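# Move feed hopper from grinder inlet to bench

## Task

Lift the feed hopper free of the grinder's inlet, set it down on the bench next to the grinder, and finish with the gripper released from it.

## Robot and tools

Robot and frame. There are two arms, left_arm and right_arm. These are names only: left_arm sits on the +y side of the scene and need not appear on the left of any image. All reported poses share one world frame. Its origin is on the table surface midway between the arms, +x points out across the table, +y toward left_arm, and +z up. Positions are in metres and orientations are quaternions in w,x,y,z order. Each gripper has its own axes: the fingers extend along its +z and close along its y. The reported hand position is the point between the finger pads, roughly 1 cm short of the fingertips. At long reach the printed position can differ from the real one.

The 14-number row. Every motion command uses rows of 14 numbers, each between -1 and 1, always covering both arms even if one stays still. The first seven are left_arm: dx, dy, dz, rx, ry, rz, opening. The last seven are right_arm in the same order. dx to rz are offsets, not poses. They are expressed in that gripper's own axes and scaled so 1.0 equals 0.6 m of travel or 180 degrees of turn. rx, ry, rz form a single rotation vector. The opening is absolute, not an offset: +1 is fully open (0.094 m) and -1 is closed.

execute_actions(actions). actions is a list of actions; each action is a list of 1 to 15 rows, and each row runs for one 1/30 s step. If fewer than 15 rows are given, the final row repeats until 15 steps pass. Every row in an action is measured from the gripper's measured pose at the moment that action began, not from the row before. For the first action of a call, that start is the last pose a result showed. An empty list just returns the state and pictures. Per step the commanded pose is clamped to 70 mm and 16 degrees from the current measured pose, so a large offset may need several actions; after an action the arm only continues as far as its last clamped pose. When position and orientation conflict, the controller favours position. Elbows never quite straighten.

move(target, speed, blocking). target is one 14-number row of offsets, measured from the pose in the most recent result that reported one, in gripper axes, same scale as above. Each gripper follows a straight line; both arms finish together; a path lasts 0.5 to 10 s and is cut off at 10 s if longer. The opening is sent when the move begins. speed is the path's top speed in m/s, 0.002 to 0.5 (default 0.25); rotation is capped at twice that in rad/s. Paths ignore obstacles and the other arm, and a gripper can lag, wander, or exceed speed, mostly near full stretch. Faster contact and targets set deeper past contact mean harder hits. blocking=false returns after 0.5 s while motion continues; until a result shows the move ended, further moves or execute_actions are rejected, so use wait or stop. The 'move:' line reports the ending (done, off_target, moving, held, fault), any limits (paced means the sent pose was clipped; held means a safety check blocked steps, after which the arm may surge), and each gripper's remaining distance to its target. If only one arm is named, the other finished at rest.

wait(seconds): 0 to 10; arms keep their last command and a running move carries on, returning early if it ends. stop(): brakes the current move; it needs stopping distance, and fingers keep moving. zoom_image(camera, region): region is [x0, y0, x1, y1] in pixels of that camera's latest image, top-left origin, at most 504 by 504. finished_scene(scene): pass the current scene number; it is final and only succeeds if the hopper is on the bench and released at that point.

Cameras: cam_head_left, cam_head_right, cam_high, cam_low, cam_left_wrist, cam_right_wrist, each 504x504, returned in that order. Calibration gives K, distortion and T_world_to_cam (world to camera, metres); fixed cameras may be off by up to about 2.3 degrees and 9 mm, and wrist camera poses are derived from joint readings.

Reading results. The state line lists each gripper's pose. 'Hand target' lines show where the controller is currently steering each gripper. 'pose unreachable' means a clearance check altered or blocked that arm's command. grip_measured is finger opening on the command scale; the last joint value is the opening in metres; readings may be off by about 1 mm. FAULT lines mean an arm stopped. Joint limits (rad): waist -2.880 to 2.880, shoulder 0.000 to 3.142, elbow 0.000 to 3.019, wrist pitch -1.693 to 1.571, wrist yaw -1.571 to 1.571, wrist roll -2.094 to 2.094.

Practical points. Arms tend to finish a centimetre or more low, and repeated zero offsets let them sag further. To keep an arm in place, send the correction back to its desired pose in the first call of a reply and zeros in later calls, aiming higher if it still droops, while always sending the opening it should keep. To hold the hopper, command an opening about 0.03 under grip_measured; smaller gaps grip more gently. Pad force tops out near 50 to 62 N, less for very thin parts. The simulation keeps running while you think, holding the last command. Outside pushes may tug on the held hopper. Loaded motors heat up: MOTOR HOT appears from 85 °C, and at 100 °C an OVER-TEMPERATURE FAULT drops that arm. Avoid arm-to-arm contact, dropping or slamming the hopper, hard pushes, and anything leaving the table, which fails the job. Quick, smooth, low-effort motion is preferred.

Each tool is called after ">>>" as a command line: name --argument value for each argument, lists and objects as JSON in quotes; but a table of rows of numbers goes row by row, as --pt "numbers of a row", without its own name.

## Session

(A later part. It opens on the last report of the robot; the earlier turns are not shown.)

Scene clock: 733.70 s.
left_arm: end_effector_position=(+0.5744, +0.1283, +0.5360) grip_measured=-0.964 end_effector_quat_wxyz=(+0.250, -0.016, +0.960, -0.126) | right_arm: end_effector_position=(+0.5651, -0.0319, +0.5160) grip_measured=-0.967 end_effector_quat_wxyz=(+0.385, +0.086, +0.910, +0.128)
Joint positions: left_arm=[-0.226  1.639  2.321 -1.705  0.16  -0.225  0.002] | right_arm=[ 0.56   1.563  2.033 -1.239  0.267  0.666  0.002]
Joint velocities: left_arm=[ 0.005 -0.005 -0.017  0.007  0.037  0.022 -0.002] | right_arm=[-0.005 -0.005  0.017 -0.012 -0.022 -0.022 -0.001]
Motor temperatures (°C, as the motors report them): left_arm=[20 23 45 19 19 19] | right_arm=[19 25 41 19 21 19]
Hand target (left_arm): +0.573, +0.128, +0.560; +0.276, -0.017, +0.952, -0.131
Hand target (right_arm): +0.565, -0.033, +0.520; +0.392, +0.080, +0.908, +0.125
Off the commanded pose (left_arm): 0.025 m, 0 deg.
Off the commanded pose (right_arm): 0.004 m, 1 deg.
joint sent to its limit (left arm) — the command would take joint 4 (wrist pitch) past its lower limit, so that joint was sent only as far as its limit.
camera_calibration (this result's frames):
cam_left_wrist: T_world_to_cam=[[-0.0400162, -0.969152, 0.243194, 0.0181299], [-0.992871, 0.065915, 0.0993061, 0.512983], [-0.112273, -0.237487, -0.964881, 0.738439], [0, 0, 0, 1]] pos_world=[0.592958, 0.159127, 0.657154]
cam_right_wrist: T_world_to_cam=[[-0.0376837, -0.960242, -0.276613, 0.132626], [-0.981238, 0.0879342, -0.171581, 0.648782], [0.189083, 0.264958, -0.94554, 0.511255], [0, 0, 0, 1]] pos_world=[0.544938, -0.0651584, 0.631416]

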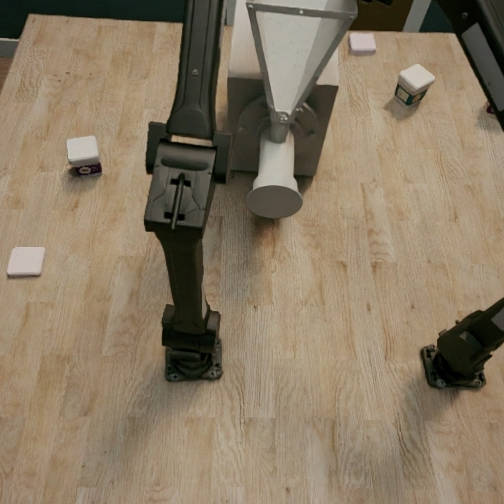

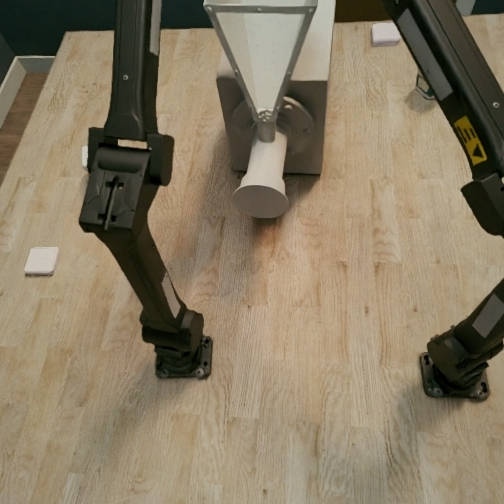

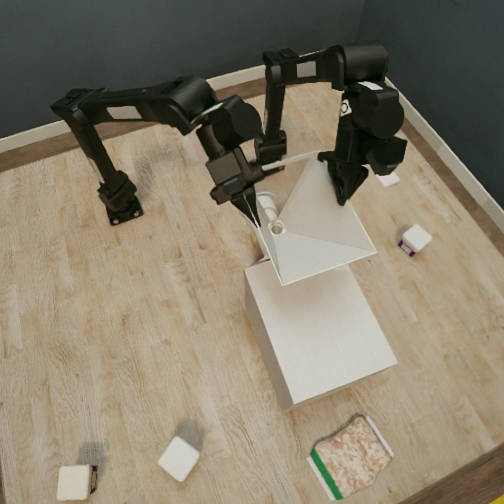

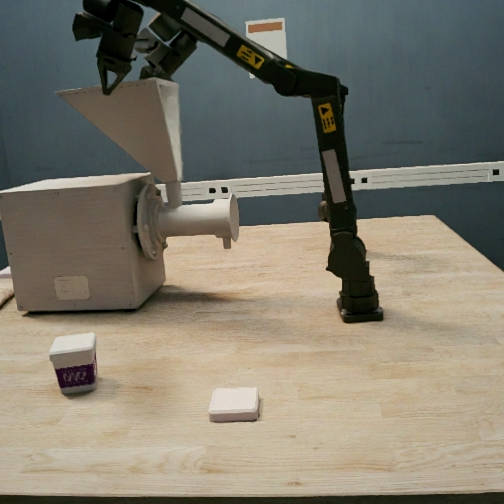

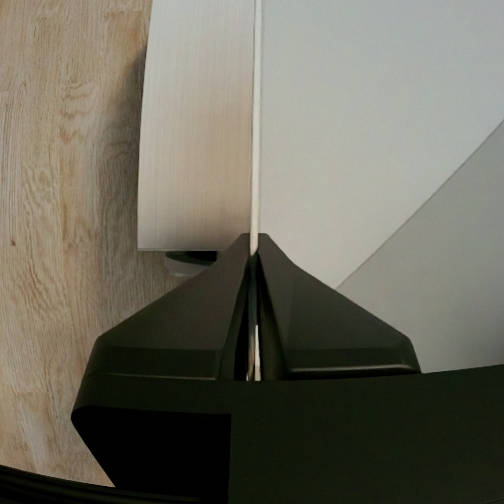

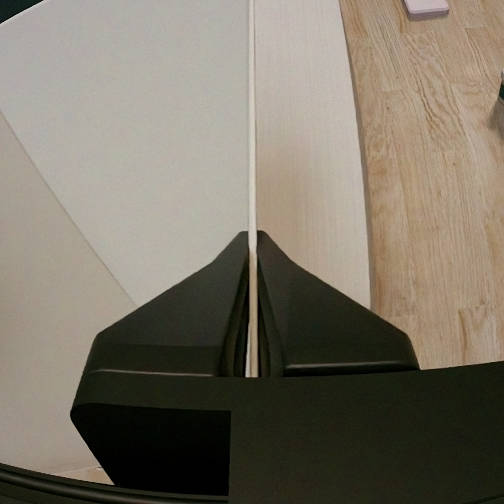

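>>> execute_actions --actions '[[[-0.012,-0.006,-0.021,0,0,0,-1, -0.017,0.008,-0.017,0,-0.006,0,-1],[-0.008,-0.0042,-0.014,0,0,0,-1, -0.034,0.015,-0.0335,0,-0.012,0,-1]], [[-0.006,-0.003,-0.010,0,0,0,-0.9, -0.034,0.015,-0.0335,0,-0.012,0,-1],[-0.006,-0.003,-0.010,0,0,0,-0.85, -0.034,0.015,-0.0335,0,-0.012,0,-1],[-0.006,-0.003,-0.010,0,0,0,-0.78, -0.034,0.015,-0.0335,0,-0.012,0,-1]]]'

>>> zoom_image --camera "cam_low" --region '[40, 0, 280, 240]'

Scene clock: 762.63 s.
left_arm: end_effector_position=(+0.5745, +0.1288, +0.5359) grip_measured=-0.783 end_effector_quat_wxyz=(+0.250, -0.016, +0.960, -0.125) | right_arm: end_effector_position=(+0.5648, -0.0296, +0.5169) grip_measured=-0.967 end_effector_quat_wxyz=(+0.378, +0.095, +0.914, +0.114)
Joint positions: left_arm=[-0.225  1.639  2.321 -1.705  0.158 -0.225  0.01 ] | right_arm=[ 0.571  1.593  2.087 -1.296  0.295  0.688  0.002]
Joint velocities: left_arm=[ 0.005  0.005 -0.022 -0.002 -0.051  0.051  0.   ] | right_arm=[ 0.005 -0.005 -0.002 -0.007  0.007  0.051 -0.001]
Motor temperatures (°C, as the motors report them): left_arm=[20 23 44 19 19 19] | right_arm=[19 25 41 19 21 19]
Hand target (left_arm): +0.574, +0.128, +0.543; +0.257, -0.016, +0.958, -0.128
Hand target (right_arm): +0.564, -0.033, +0.545; +0.399, +0.092, +0.904, +0.120
Off the commanded pose (left_arm): 0.007 m, 0 deg.
Off the commanded pose (right_arm): 0.030 m, 3 deg.
joint sent to its limit (left arm) — the command would take joint 4 (wrist pitch) past its lower limit, so that joint was sent only as far as its limit.
camera_calibration (this result's frames):
cam_left_wrist: T_world_to_cam=[[-0.0392576, -0.969543, 0.241754, 0.0189696], [-0.992955, 0.0649219, 0.0991236, 0.51333], [-0.1118, -0.23616, -0.965261, 0.738286], [0, 0, 0, 1]] pos_world=[0.592998, 0.159419, 0.657169]
cam_right_wrist: T_world_to_cam=[[-0.0665074, -0.964094, -0.257097, 0.141129], [-0.982241, 0.108566, -0.153021, 0.640053], [0.175439, 0.242354, -0.954194, 0.523045], [0, 0, 0, 1]] pos_world=[0.54631, -0.0601887, 0.633311]

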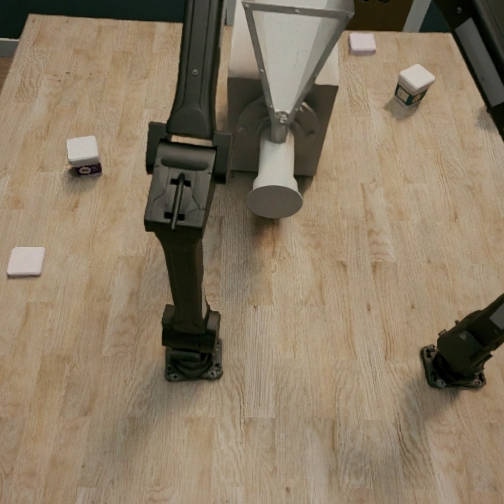

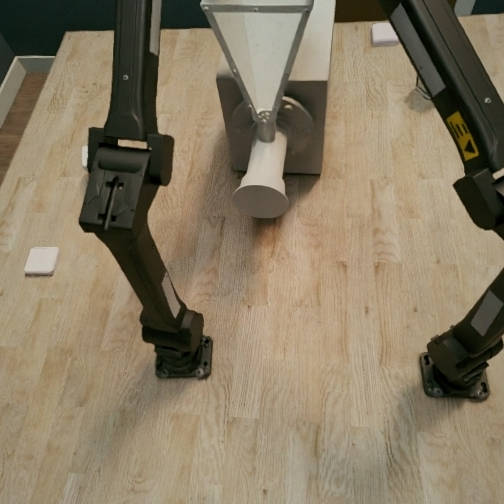

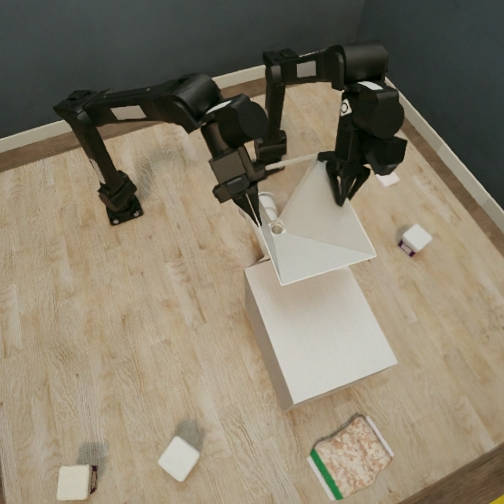

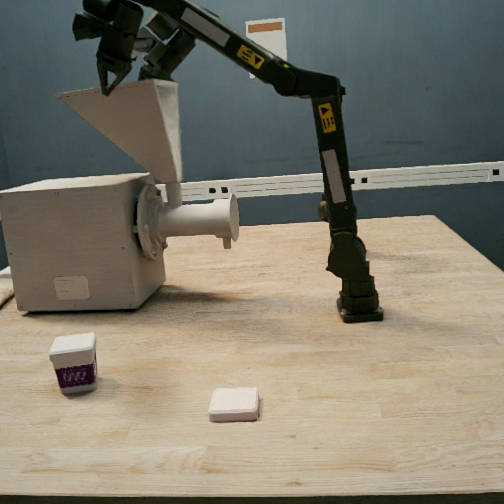

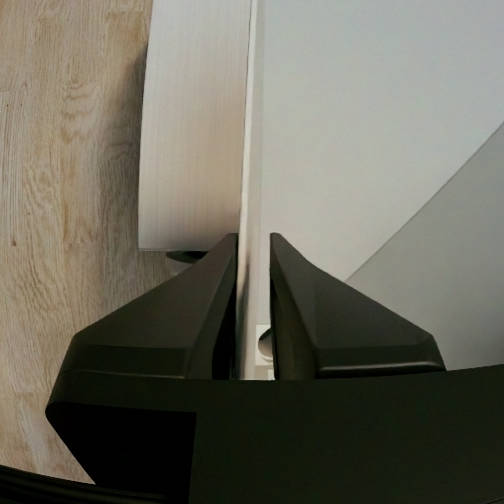

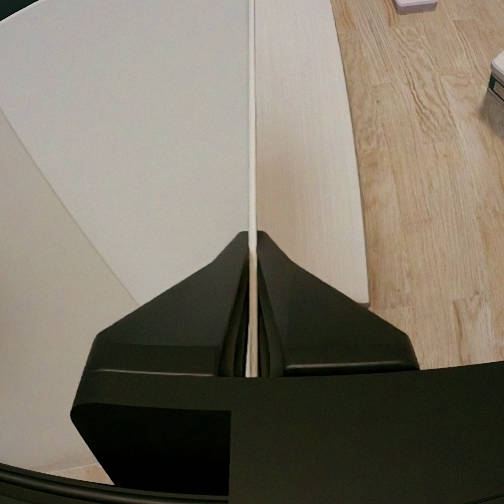

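Region (40, 0, 280, 240) of cam_low's 504x504 image, scaled by 2.100, with more detail than that image has.

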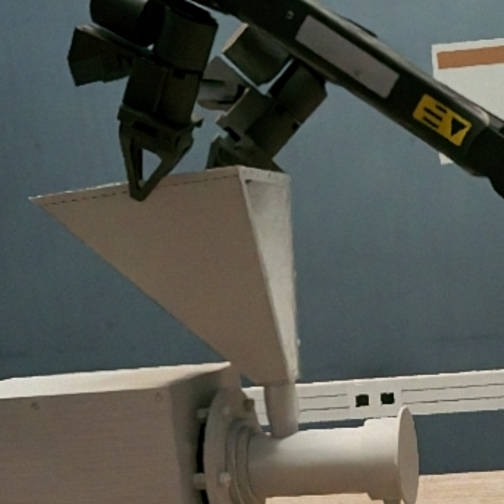

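>>> move --target '[0,0.006,0.004,0,-0.092,0,-0.6, -0.034,0.015,-0.0335,0,-0.012,0,-1]' --speed 0.1

>>> zoom_image --camera "cam_low" --region '[40, 0, 280, 240]'

Scene clock: 772.83 s.
left_arm: end_effector_position=(+0.5809, +0.1398, +0.5239) grip_measured=-0.603 end_effector_quat_wxyz=(+0.376, -0.035, +0.919, -0.117) | right_arm: end_effector_position=(+0.5652, -0.0263, +0.5178) grip_measured=-0.968 end_effector_quat_wxyz=(+0.375, +0.097, +0.916, +0.107)
Joint positions: left_arm=[-0.227  1.412  1.899 -1.252  0.082 -0.261  0.019] | right_arm=[ 0.579  1.614  2.122 -1.327  0.309  0.698  0.002]
Joint velocities: left_arm=[ 0.005  0.005 -0.002 -0.007 -0.095 -0.007 -0.   ] | right_arm=[-0.005 -0.034  0.002  0.007 -0.007  0.037 -0.001]
Motor temperatures (°C, as the motors report them): left_arm=[20 23 42 19 19 19] | right_arm=[19 25 43 19 21 19]
Hand target (left_arm): +0.576, +0.132, +0.532; +0.386, -0.033, +0.914, -0.123
Hand target (right_arm): +0.564, -0.030, +0.546; +0.396, +0.097, +0.906, +0.113
Off the commanded pose (left_arm): 0.013 m, 1 deg.
Off the commanded pose (right_arm): 0.029 m, 3 deg.
move: off_target (left_arm, right_arm)
camera_calibration (this result's frames):
cam_left_wrist: T_world_to_cam=[[-0.0291816, -0.971966, 0.233302, 0.0317206], [-0.987454, -0.0082047, -0.157693, 0.661732], [0.155187, -0.234977, -0.959533, 0.571733], [0, 0, 0, 1]] pos_world=[0.56563, 0.170605, 0.645547]
cam_right_wrist: T_world_to_cam=[[-0.0768441, -0.966315, -0.245622, 0.144391], [-0.982685, 0.115061, -0.145229, 0.636572], [0.168599, 0.230209, -0.958425, 0.528727], [0, 0, 0, 1]] pos_world=[0.547503, -0.0554354, 0.634659]

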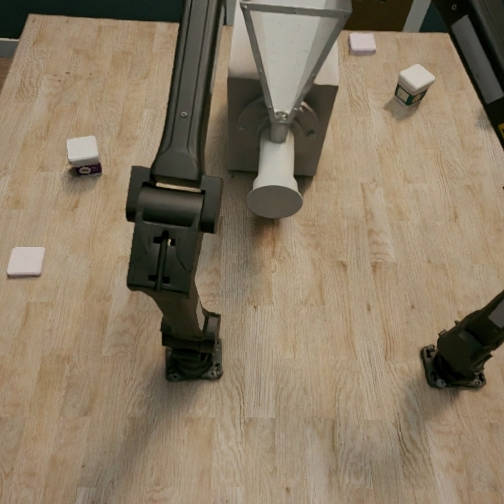

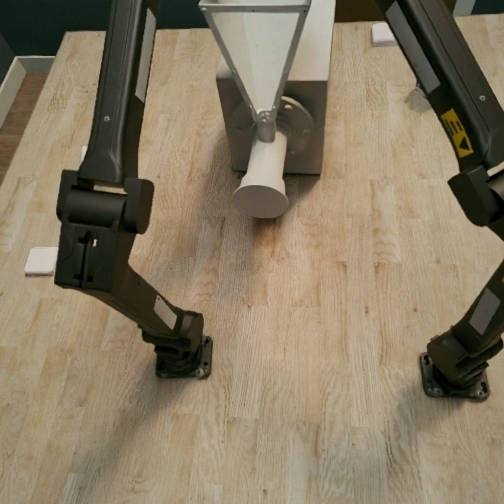

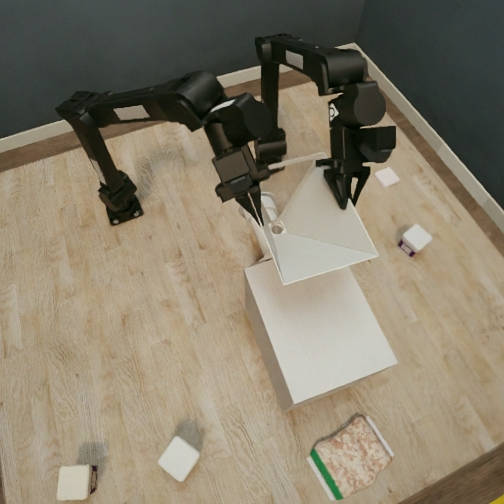

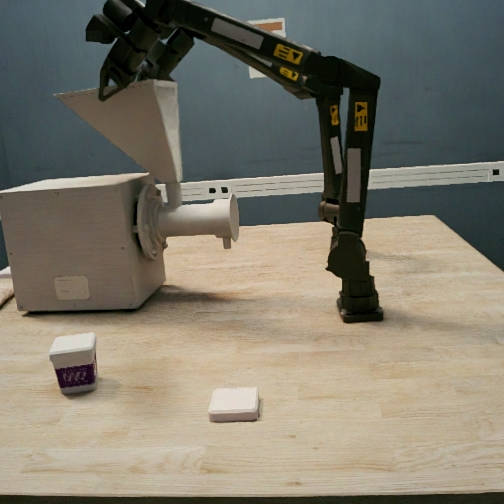

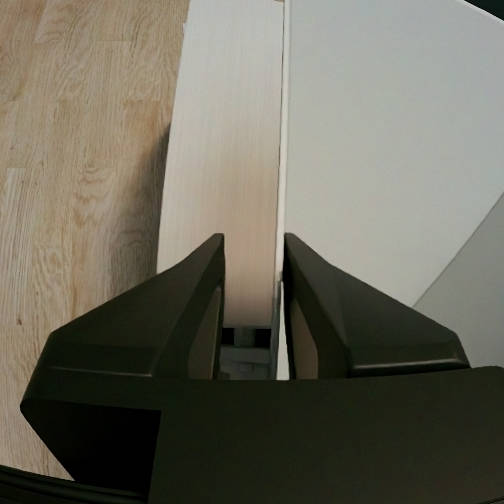

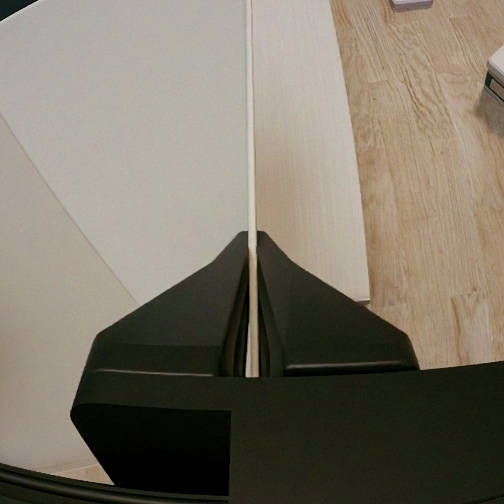

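Region (40, 0, 280, 240) of cam_low's 504x504 image, scaled by 2.100, with more detail than that image has.

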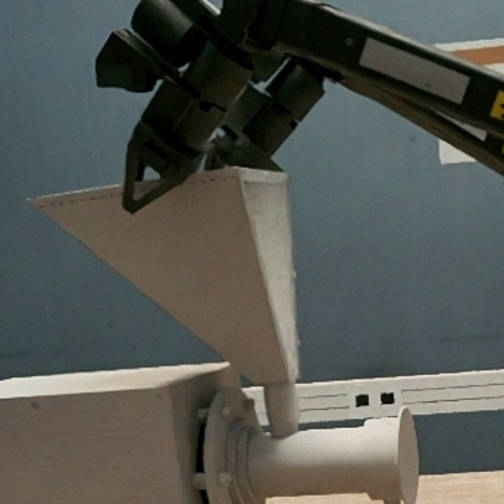

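>>> execute_actions --actions '[[[-0.006,-0.008,-0.006,0,-0.006,0,-0.62, -0.034,0.015,-0.0335,0,-0.012,0,-1],[-0.006,-0.016,-0.006,0,-0.006,0,-0.65, -0.034,0.015,-0.0335,0,-0.012,0,-1]], [[-0.008,-0.006,-0.008,0,-0.006,0,-0.72, -0.034,0.015,-0.0335,0,-0.012,0,-1],[-0.008,-0.006,-0.008,0,-0.006,0,-0.78, -0.034,0.015,-0.0335,0,-0.012,0,-1],[-0.008,-0.006,-0.008,0,-0.006,0,-0.84, -0.034,0.015,-0.0335,0,-0.012,0,-1],[-0.008,-0.006,-0.008,0,-0.006,0,-0.89, -0.034,0.015,-0.0335,0,-0.012,0,-1],[-0.008,-0.006,-0.008,0,-0.006,0,-0.93, -0.034,0.015,-0.0335,0,-0.012,0,-1],[-0.008,-0.006,-0.008,0,-0.006,0,-0.97, -0.034,0.015,-0.0335,0,-0.012,0,-1],[-0.008,-0.006,-0.008,0,-0.006,0,-1, -0.034,0.015,-0.0335,0,-0.012,0,-1]]]'

>>> zoom_image --camera "cam_low" --region '[40, 0, 280, 240]'

Scene clock: 784.90 s.
left_arm: end_effector_position=(+0.5813, +0.1386, +0.5244) grip_measured=-0.936 end_effector_quat_wxyz=(+0.378, -0.032, +0.918, -0.113) | right_arm: end_effector_position=(+0.5655, -0.0206, +0.5193) grip_measured=-0.961 end_effector_quat_wxyz=(+0.369, +0.084, +0.922, +0.084)
Joint positions: left_arm=[-0.232  1.412  1.899 -1.248  0.074 -0.255  0.003] | right_arm=[ 0.594  1.659  2.199 -1.398  0.337  0.68   0.002]
Joint velocities: left_arm=[-0.005 -0.005 -0.002  0.022 -0.154 -0.022 -0.   ] | right_arm=[-0.015 -0.015 -0.002  0.007  0.022  0.007 -0.001]
Motor temperatures (°C, as the motors report them): left_arm=[20 23 41 19 19 19] | right_arm=[19 25 45 19 21 19]
Hand target (left_arm): +0.581, +0.139, +0.531; +0.386, -0.038, +0.915, -0.110
Hand target (right_arm): +0.565, -0.022, +0.548; +0.390, +0.095, +0.911, +0.097
Off the commanded pose (left_arm): 0.007 m, 1 deg.
Off the commanded pose (right_arm): 0.029 m, 3 deg.
camera_calibration (this result's frames):
cam_left_wrist: T_world_to_cam=[[-0.0326949, -0.973893, 0.224639, 0.0373225], [-0.986693, -0.00436607, -0.162536, 0.663712], [0.159274, -0.226963, -0.960791, 0.56902], [0, 0, 0, 1]] pos_world=[0.56547, 0.168393, 0.646203]
cam_right_wrist: T_world_to_cam=[[-0.0717439, -0.978429, -0.193726, 0.120246], [-0.986097, 0.0987648, -0.133631, 0.632089], [0.149882, 0.181446, -0.971912, 0.545451], [0, 0, 0, 1]] pos_world=[0.550175, -0.043746, 0.637892]

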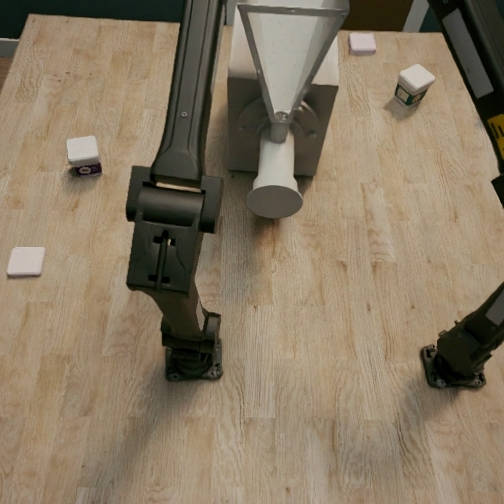

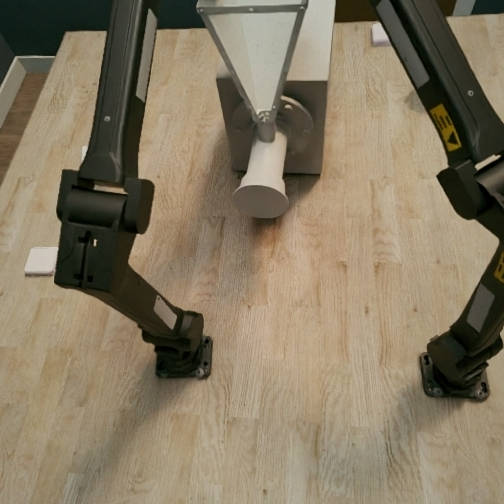

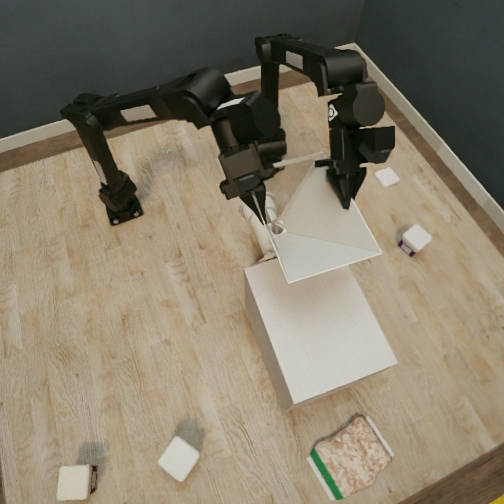

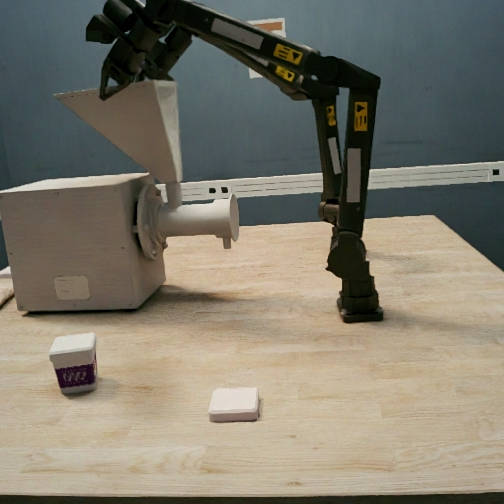

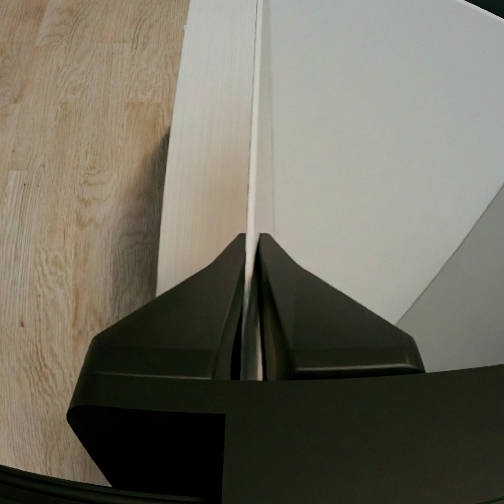

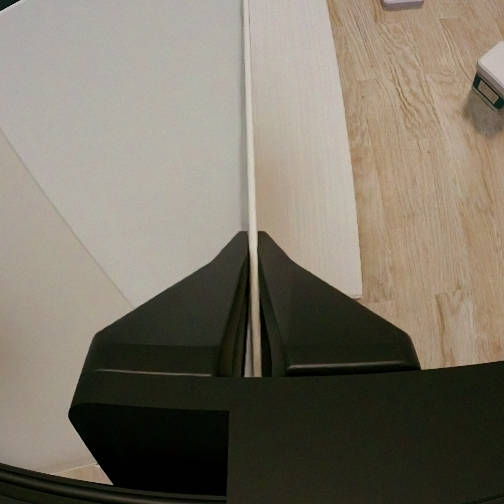

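Region (40, 0, 280, 240) of cam_low's 504x504 image, scaled by 2.100, with more detail than that image has.

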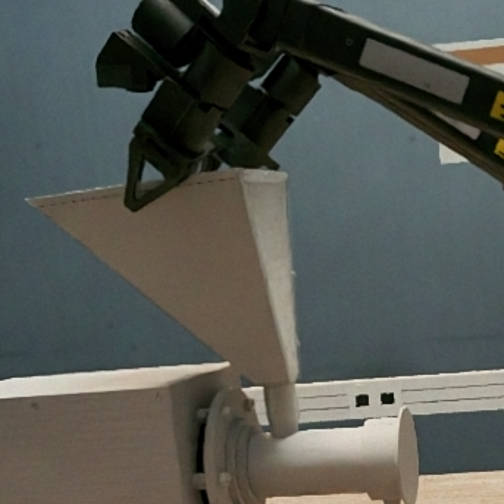

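>>> execute_actions --actions '[[[-0.03,-0.01,-0.05,0.0004,-0.012,-0.008,-1, -0.042,0.019,-0.055,-0.011,-0.013,-0.003,-1],[-0.055,-0.0198,-0.0882,0.0008,-0.0226,-0.0164,-1, -0.0505,0.0235,-0.0743,-0.0215,-0.0142,-0.0065,-1]]]'

>>> zoom_image --camera "cam_low" --region '[40, 0, 280, 240]'

Scene clock: 809.83 s.
left_arm: end_effector_position=(+0.5784, +0.1401, +0.5372) grip_measured=-0.947 end_effector_quat_wxyz=(+0.372, -0.049, +0.920, -0.117) | right_arm: end_effector_position=(+0.5676, -0.0198, +0.5303) grip_measured=-0.958 end_effector_quat_wxyz=(+0.364, +0.068, +0.924, +0.089)
Joint positions: left_arm=[-0.231  1.43   1.961 -1.303  0.07  -0.291  0.002] | right_arm=[ 0.585  1.685  2.269 -1.437  0.306  0.646  0.002]
Joint velocities: left_arm=[-0.015  0.005  0.027 -0.002 -0.037  0.037  0.001] | right_arm=[-0.015 -0.024  0.007 -0.012 -0.051 -0.007 -0.   ]
Motor temperatures (°C, as the motors report them): left_arm=[20 23 40 19 20 19] | right_arm=[19 25 46 19 21 19]
Hand target (left_arm): +0.564, +0.142, +0.584; +0.409, -0.059, +0.902, -0.124
Hand target (right_arm): +0.555, -0.020, +0.573; +0.394, +0.064, +0.910, +0.110
Off the commanded pose (left_arm): 0.050 m, 5 deg.
Off the commanded pose (right_arm): 0.045 m, 4 deg.
camera_calibration (this result's frames):
cam_left_wrist: T_world_to_cam=[[-0.00187362, -0.969475, 0.245181, 0.00629358], [-0.988653, -0.0350326, -0.146078, 0.659496], [0.150208, -0.242673, -0.958409, 0.588327], [0, 0, 0, 1]] pos_world=[0.563653, 0.171976, 0.658653]
cam_right_wrist: T_world_to_cam=[[-0.0389577, -0.980591, -0.192157, 0.103792], [-0.989693, 0.0643861, -0.127917, 0.63385], [0.137807, 0.185193, -0.972992, 0.563144], [0, 0, 0, 1]] pos_world=[0.553755, -0.0433243, 0.648959]

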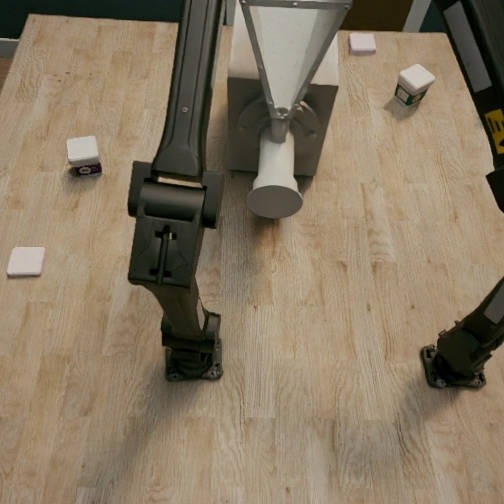

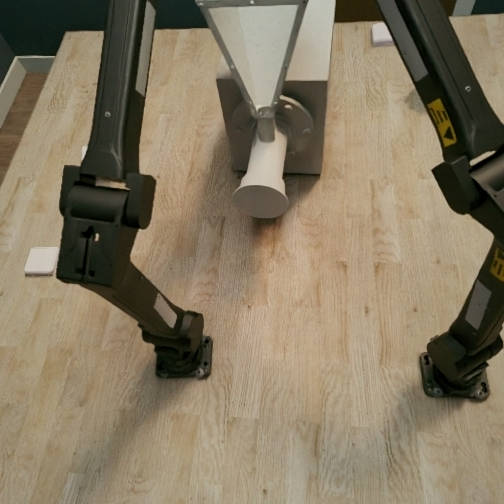

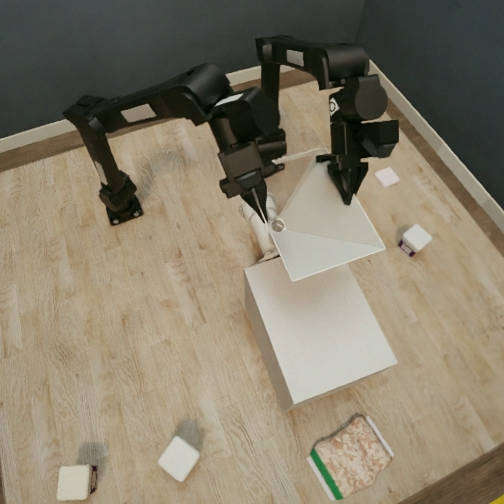

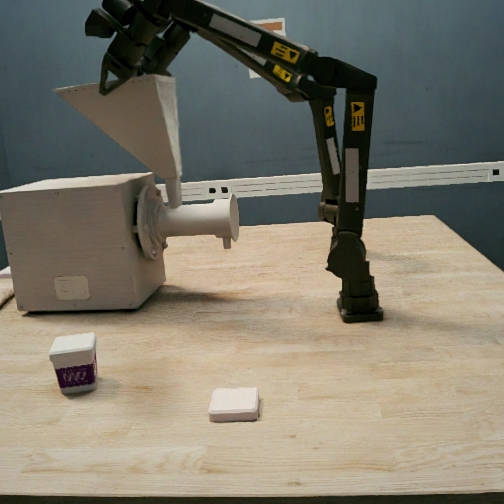

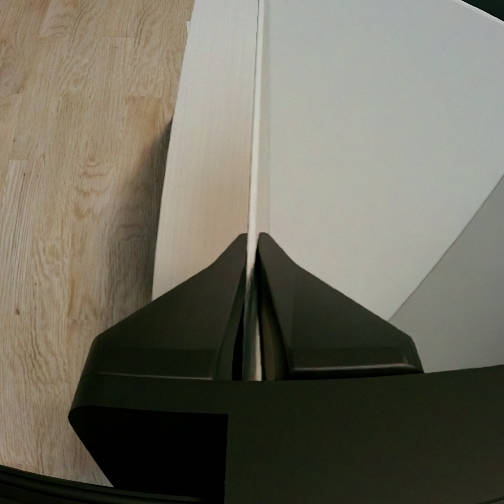

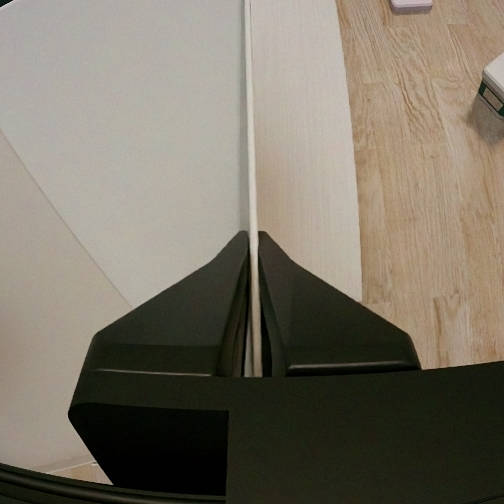

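Region (40, 0, 280, 240) of cam_low's 504x504 image, scaled by 2.100, with more detail than that image has.

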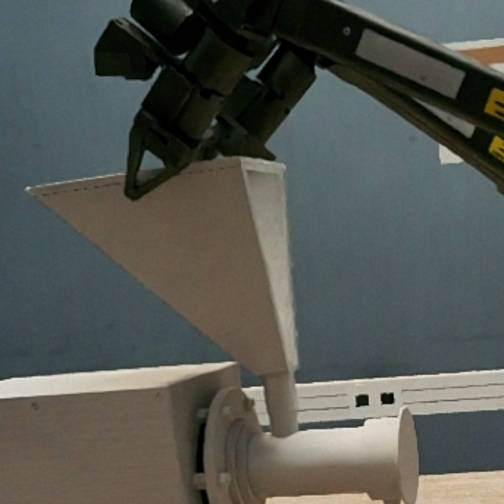

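>>> execute_actions --actions '[[[-0.055,-0.0198,-0.0882,0.0008,-0.03,-0.010,-1, -0.0505,0.0235,-0.08,-0.015,-0.025,-0.004,-1]], [[-0.055,-0.0198,-0.0882,0.0008,-0.03,-0.004,-1, -0.0505,0.0235,-0.08,-0.008,-0.025,0.0,-1]]]'

>>> zoom_image --camera "cam_low" --region '[40, 0, 280, 240]'

Scene clock: 817.20 s.
left_arm: end_effector_position=(+0.5698, +0.1435, +0.5657) grip_measured=-0.951 end_effector_quat_wxyz=(+0.374, -0.062, +0.918, -0.117) | right_arm: end_effector_position=(+0.5638, -0.0179, +0.5605) grip_measured=-0.952 end_effector_quat_wxyz=(+0.371, +0.054, +0.923, +0.084)
Joint positions: left_arm=[-0.231  1.452  2.071 -1.386  0.058 -0.313  0.002] | right_arm=[ 0.595  1.751  2.455 -1.549  0.32   0.621  0.002]
Joint velocities: left_arm=[-0.005 -0.005  0.007 -0.002  0.022  0.022  0.   ] | right_arm=[-0.015  0.015  0.012 -0.037 -0.037 -0.051 -0.   ]
Motor temperatures (°C, as the motors report them): left_arm=[20 23 42 19 20 19] | right_arm=[19 25 47 19 21 19]
Hand target (left_arm): +0.558, +0.146, +0.611; +0.418, -0.069, +0.898, -0.120
Hand target (right_arm): +0.554, -0.019, +0.599; +0.408, +0.059, +0.906, +0.100
Off the commanded pose (left_arm): 0.048 m, 6 deg.
Off the commanded pose (right_arm): 0.042 m, 5 deg.
camera_calibration (this result's frames):
cam_left_wrist: T_world_to_cam=[[0.0209217, -0.967165, 0.253289, -0.0153454], [-0.987173, -0.0600912, -0.147913, 0.65915], [0.158277, -0.246945, -0.956016, 0.612396], [0, 0, 0, 1]] pos_world=[0.554088, 0.175996, 0.686844]
cam_right_wrist: T_world_to_cam=[[-0.0172048, -0.985019, -0.171586, 0.0875071], [-0.98869, 0.0423315, -0.143876, 0.641786], [0.148984, 0.16717, -0.974607, 0.58697], [0, 0, 0, 1]] pos_world=[0.548583, -0.0390954, 0.679418]

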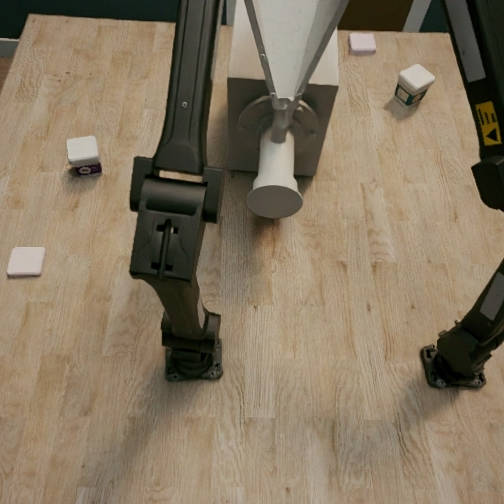

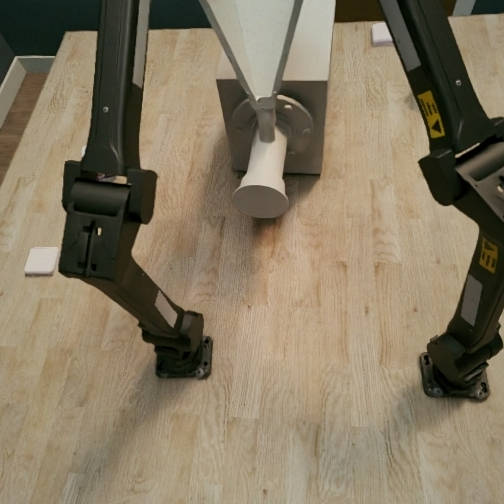

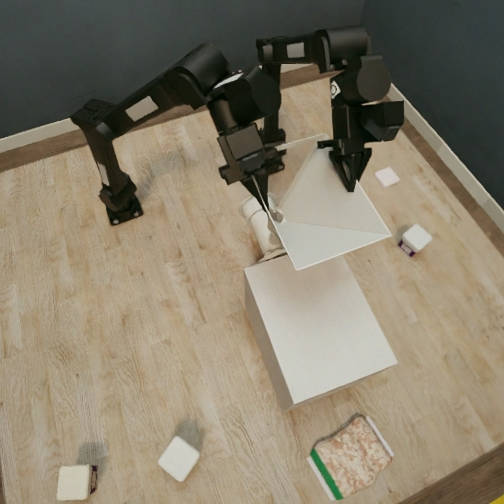

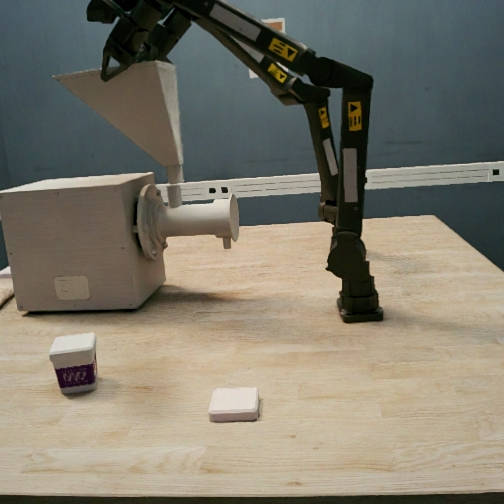

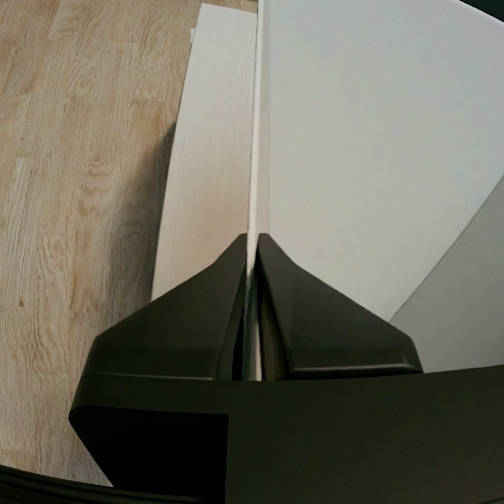

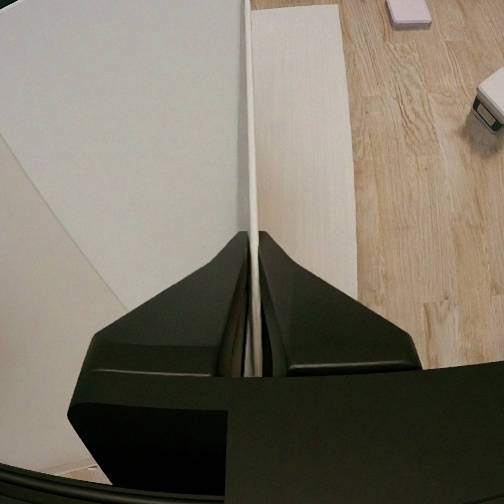

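Region (40, 0, 280, 240) of cam_low's 504x504 image, scaled by 2.100, with more detail than that image has.

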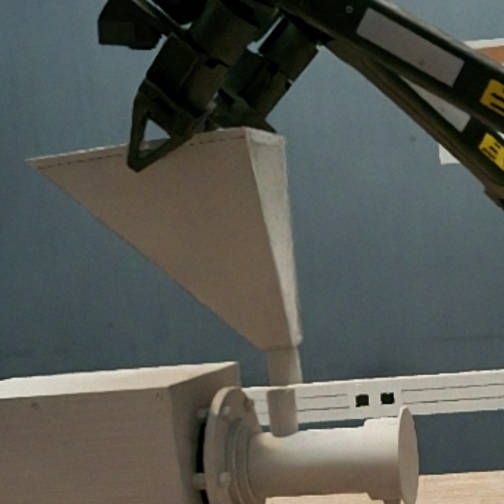

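>>> execute_actions --actions '[[[-0.06,-0.0198,-0.083,0.0008,-0.03,-0.002,-1, -0.058,0.0235,-0.078,-0.004,-0.035,0.0,-1]]]'

>>> zoom_image --camera "cam_low" --region '[40, 0, 280, 240]'

Scene clock: 822.67 s.
left_arm: end_effector_position=(+0.5659, +0.1446, +0.5926) grip_measured=-0.951 end_effector_quat_wxyz=(+0.385, -0.062, +0.913, -0.118) | right_arm: end_effector_position=(+0.5611, -0.0169, +0.5884) grip_measured=-0.946 end_effector_quat_wxyz=(+0.390, +0.049, +0.916, +0.076)
Joint positions: left_arm=[-0.231  1.479  2.176 -1.442  0.055 -0.314  0.002] | right_arm=[ 0.609  1.824  2.647 -1.642  0.359  0.605  0.003]
Joint velocities: left_arm=[-0.005  0.005 -0.017 -0.007 -0.022  0.022 -0.   ] | right_arm=[-0.015  0.054  0.12  -0.095 -0.007 -0.066 -0.001]
Motor temperatures (°C, as the motors report them): left_arm=[20 23 43 19 20 19] | right_arm=[19 25 47 19 21 19]
Hand target (left_arm): +0.558, +0.147, +0.626; +0.417, -0.069, +0.898, -0.118
Hand target (right_arm): +0.555, -0.017, +0.618; +0.424, +0.056, +0.900, +0.088
Off the commanded pose (left_arm): 0.035 m, 4 deg.
Off the commanded pose (right_arm): 0.032 m, 4 deg.
camera_calibration (this result's frames):
cam_left_wrist: T_world_to_cam=[[0.0176003, -0.966696, 0.255321, -0.0203595], [-0.983444, -0.0627998, -0.16998, 0.670671], [0.180353, -0.248102, -0.951797, 0.624164], [0, 0, 0, 1]] pos_world=[0.547356, 0.177293, 0.713276]
cam_right_wrist: T_world_to_cam=[[-0.0111929, -0.988173, -0.152931, 0.0788243], [-0.982078, 0.0396404, -0.184262, 0.663117], [0.188145, 0.148128, -0.970907, 0.589971], [0, 0, 0, 1]] pos_world=[0.541115, -0.0357852, 0.707049]

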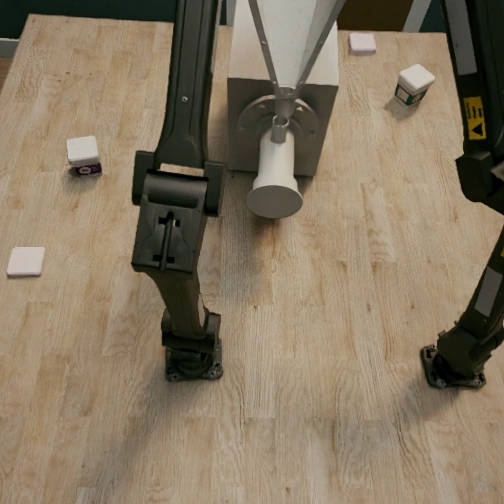

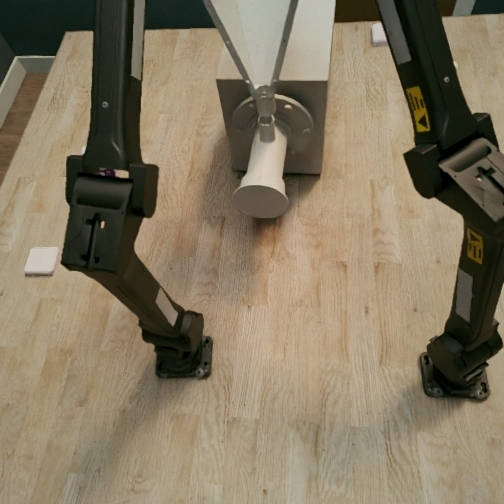

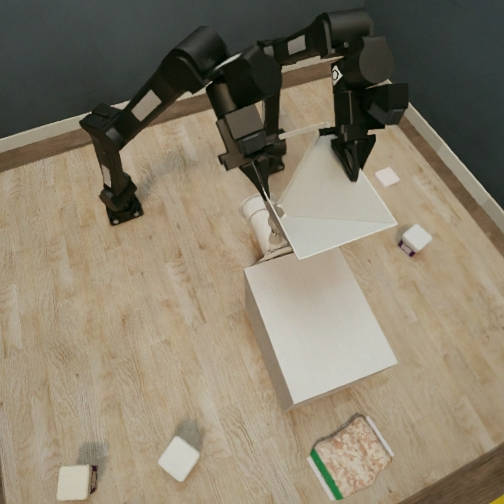

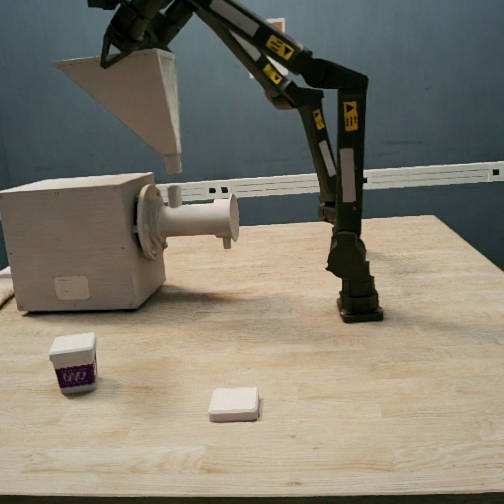

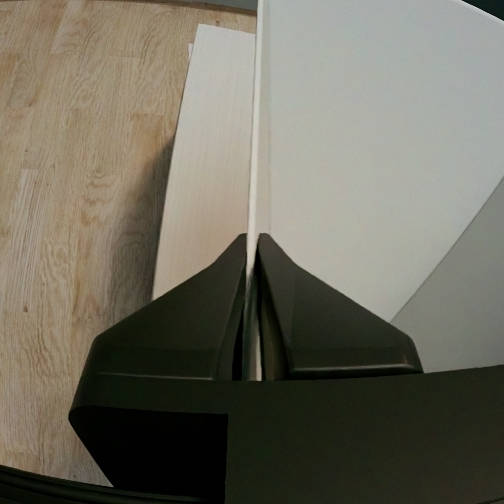

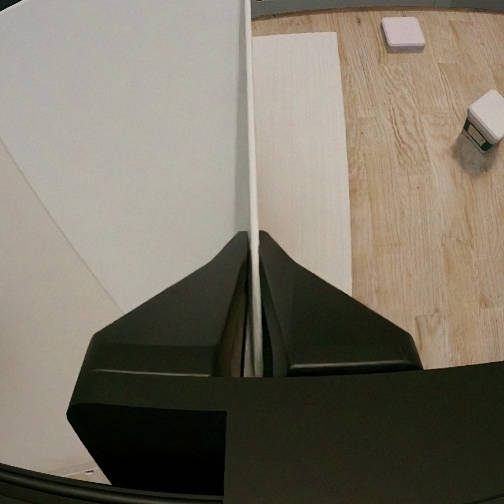

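Region (40, 0, 280, 240) of cam_low's 504x504 image, scaled by 2.100, with more detail than that image has.

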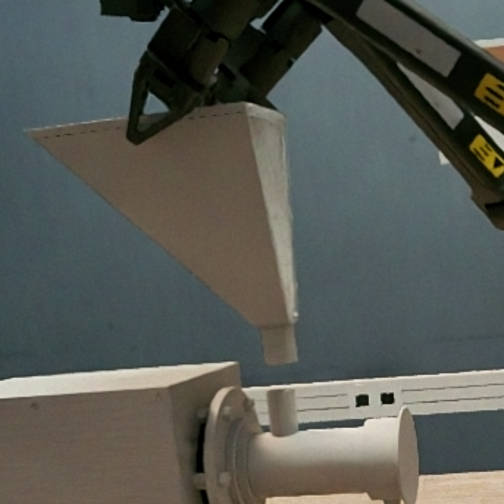

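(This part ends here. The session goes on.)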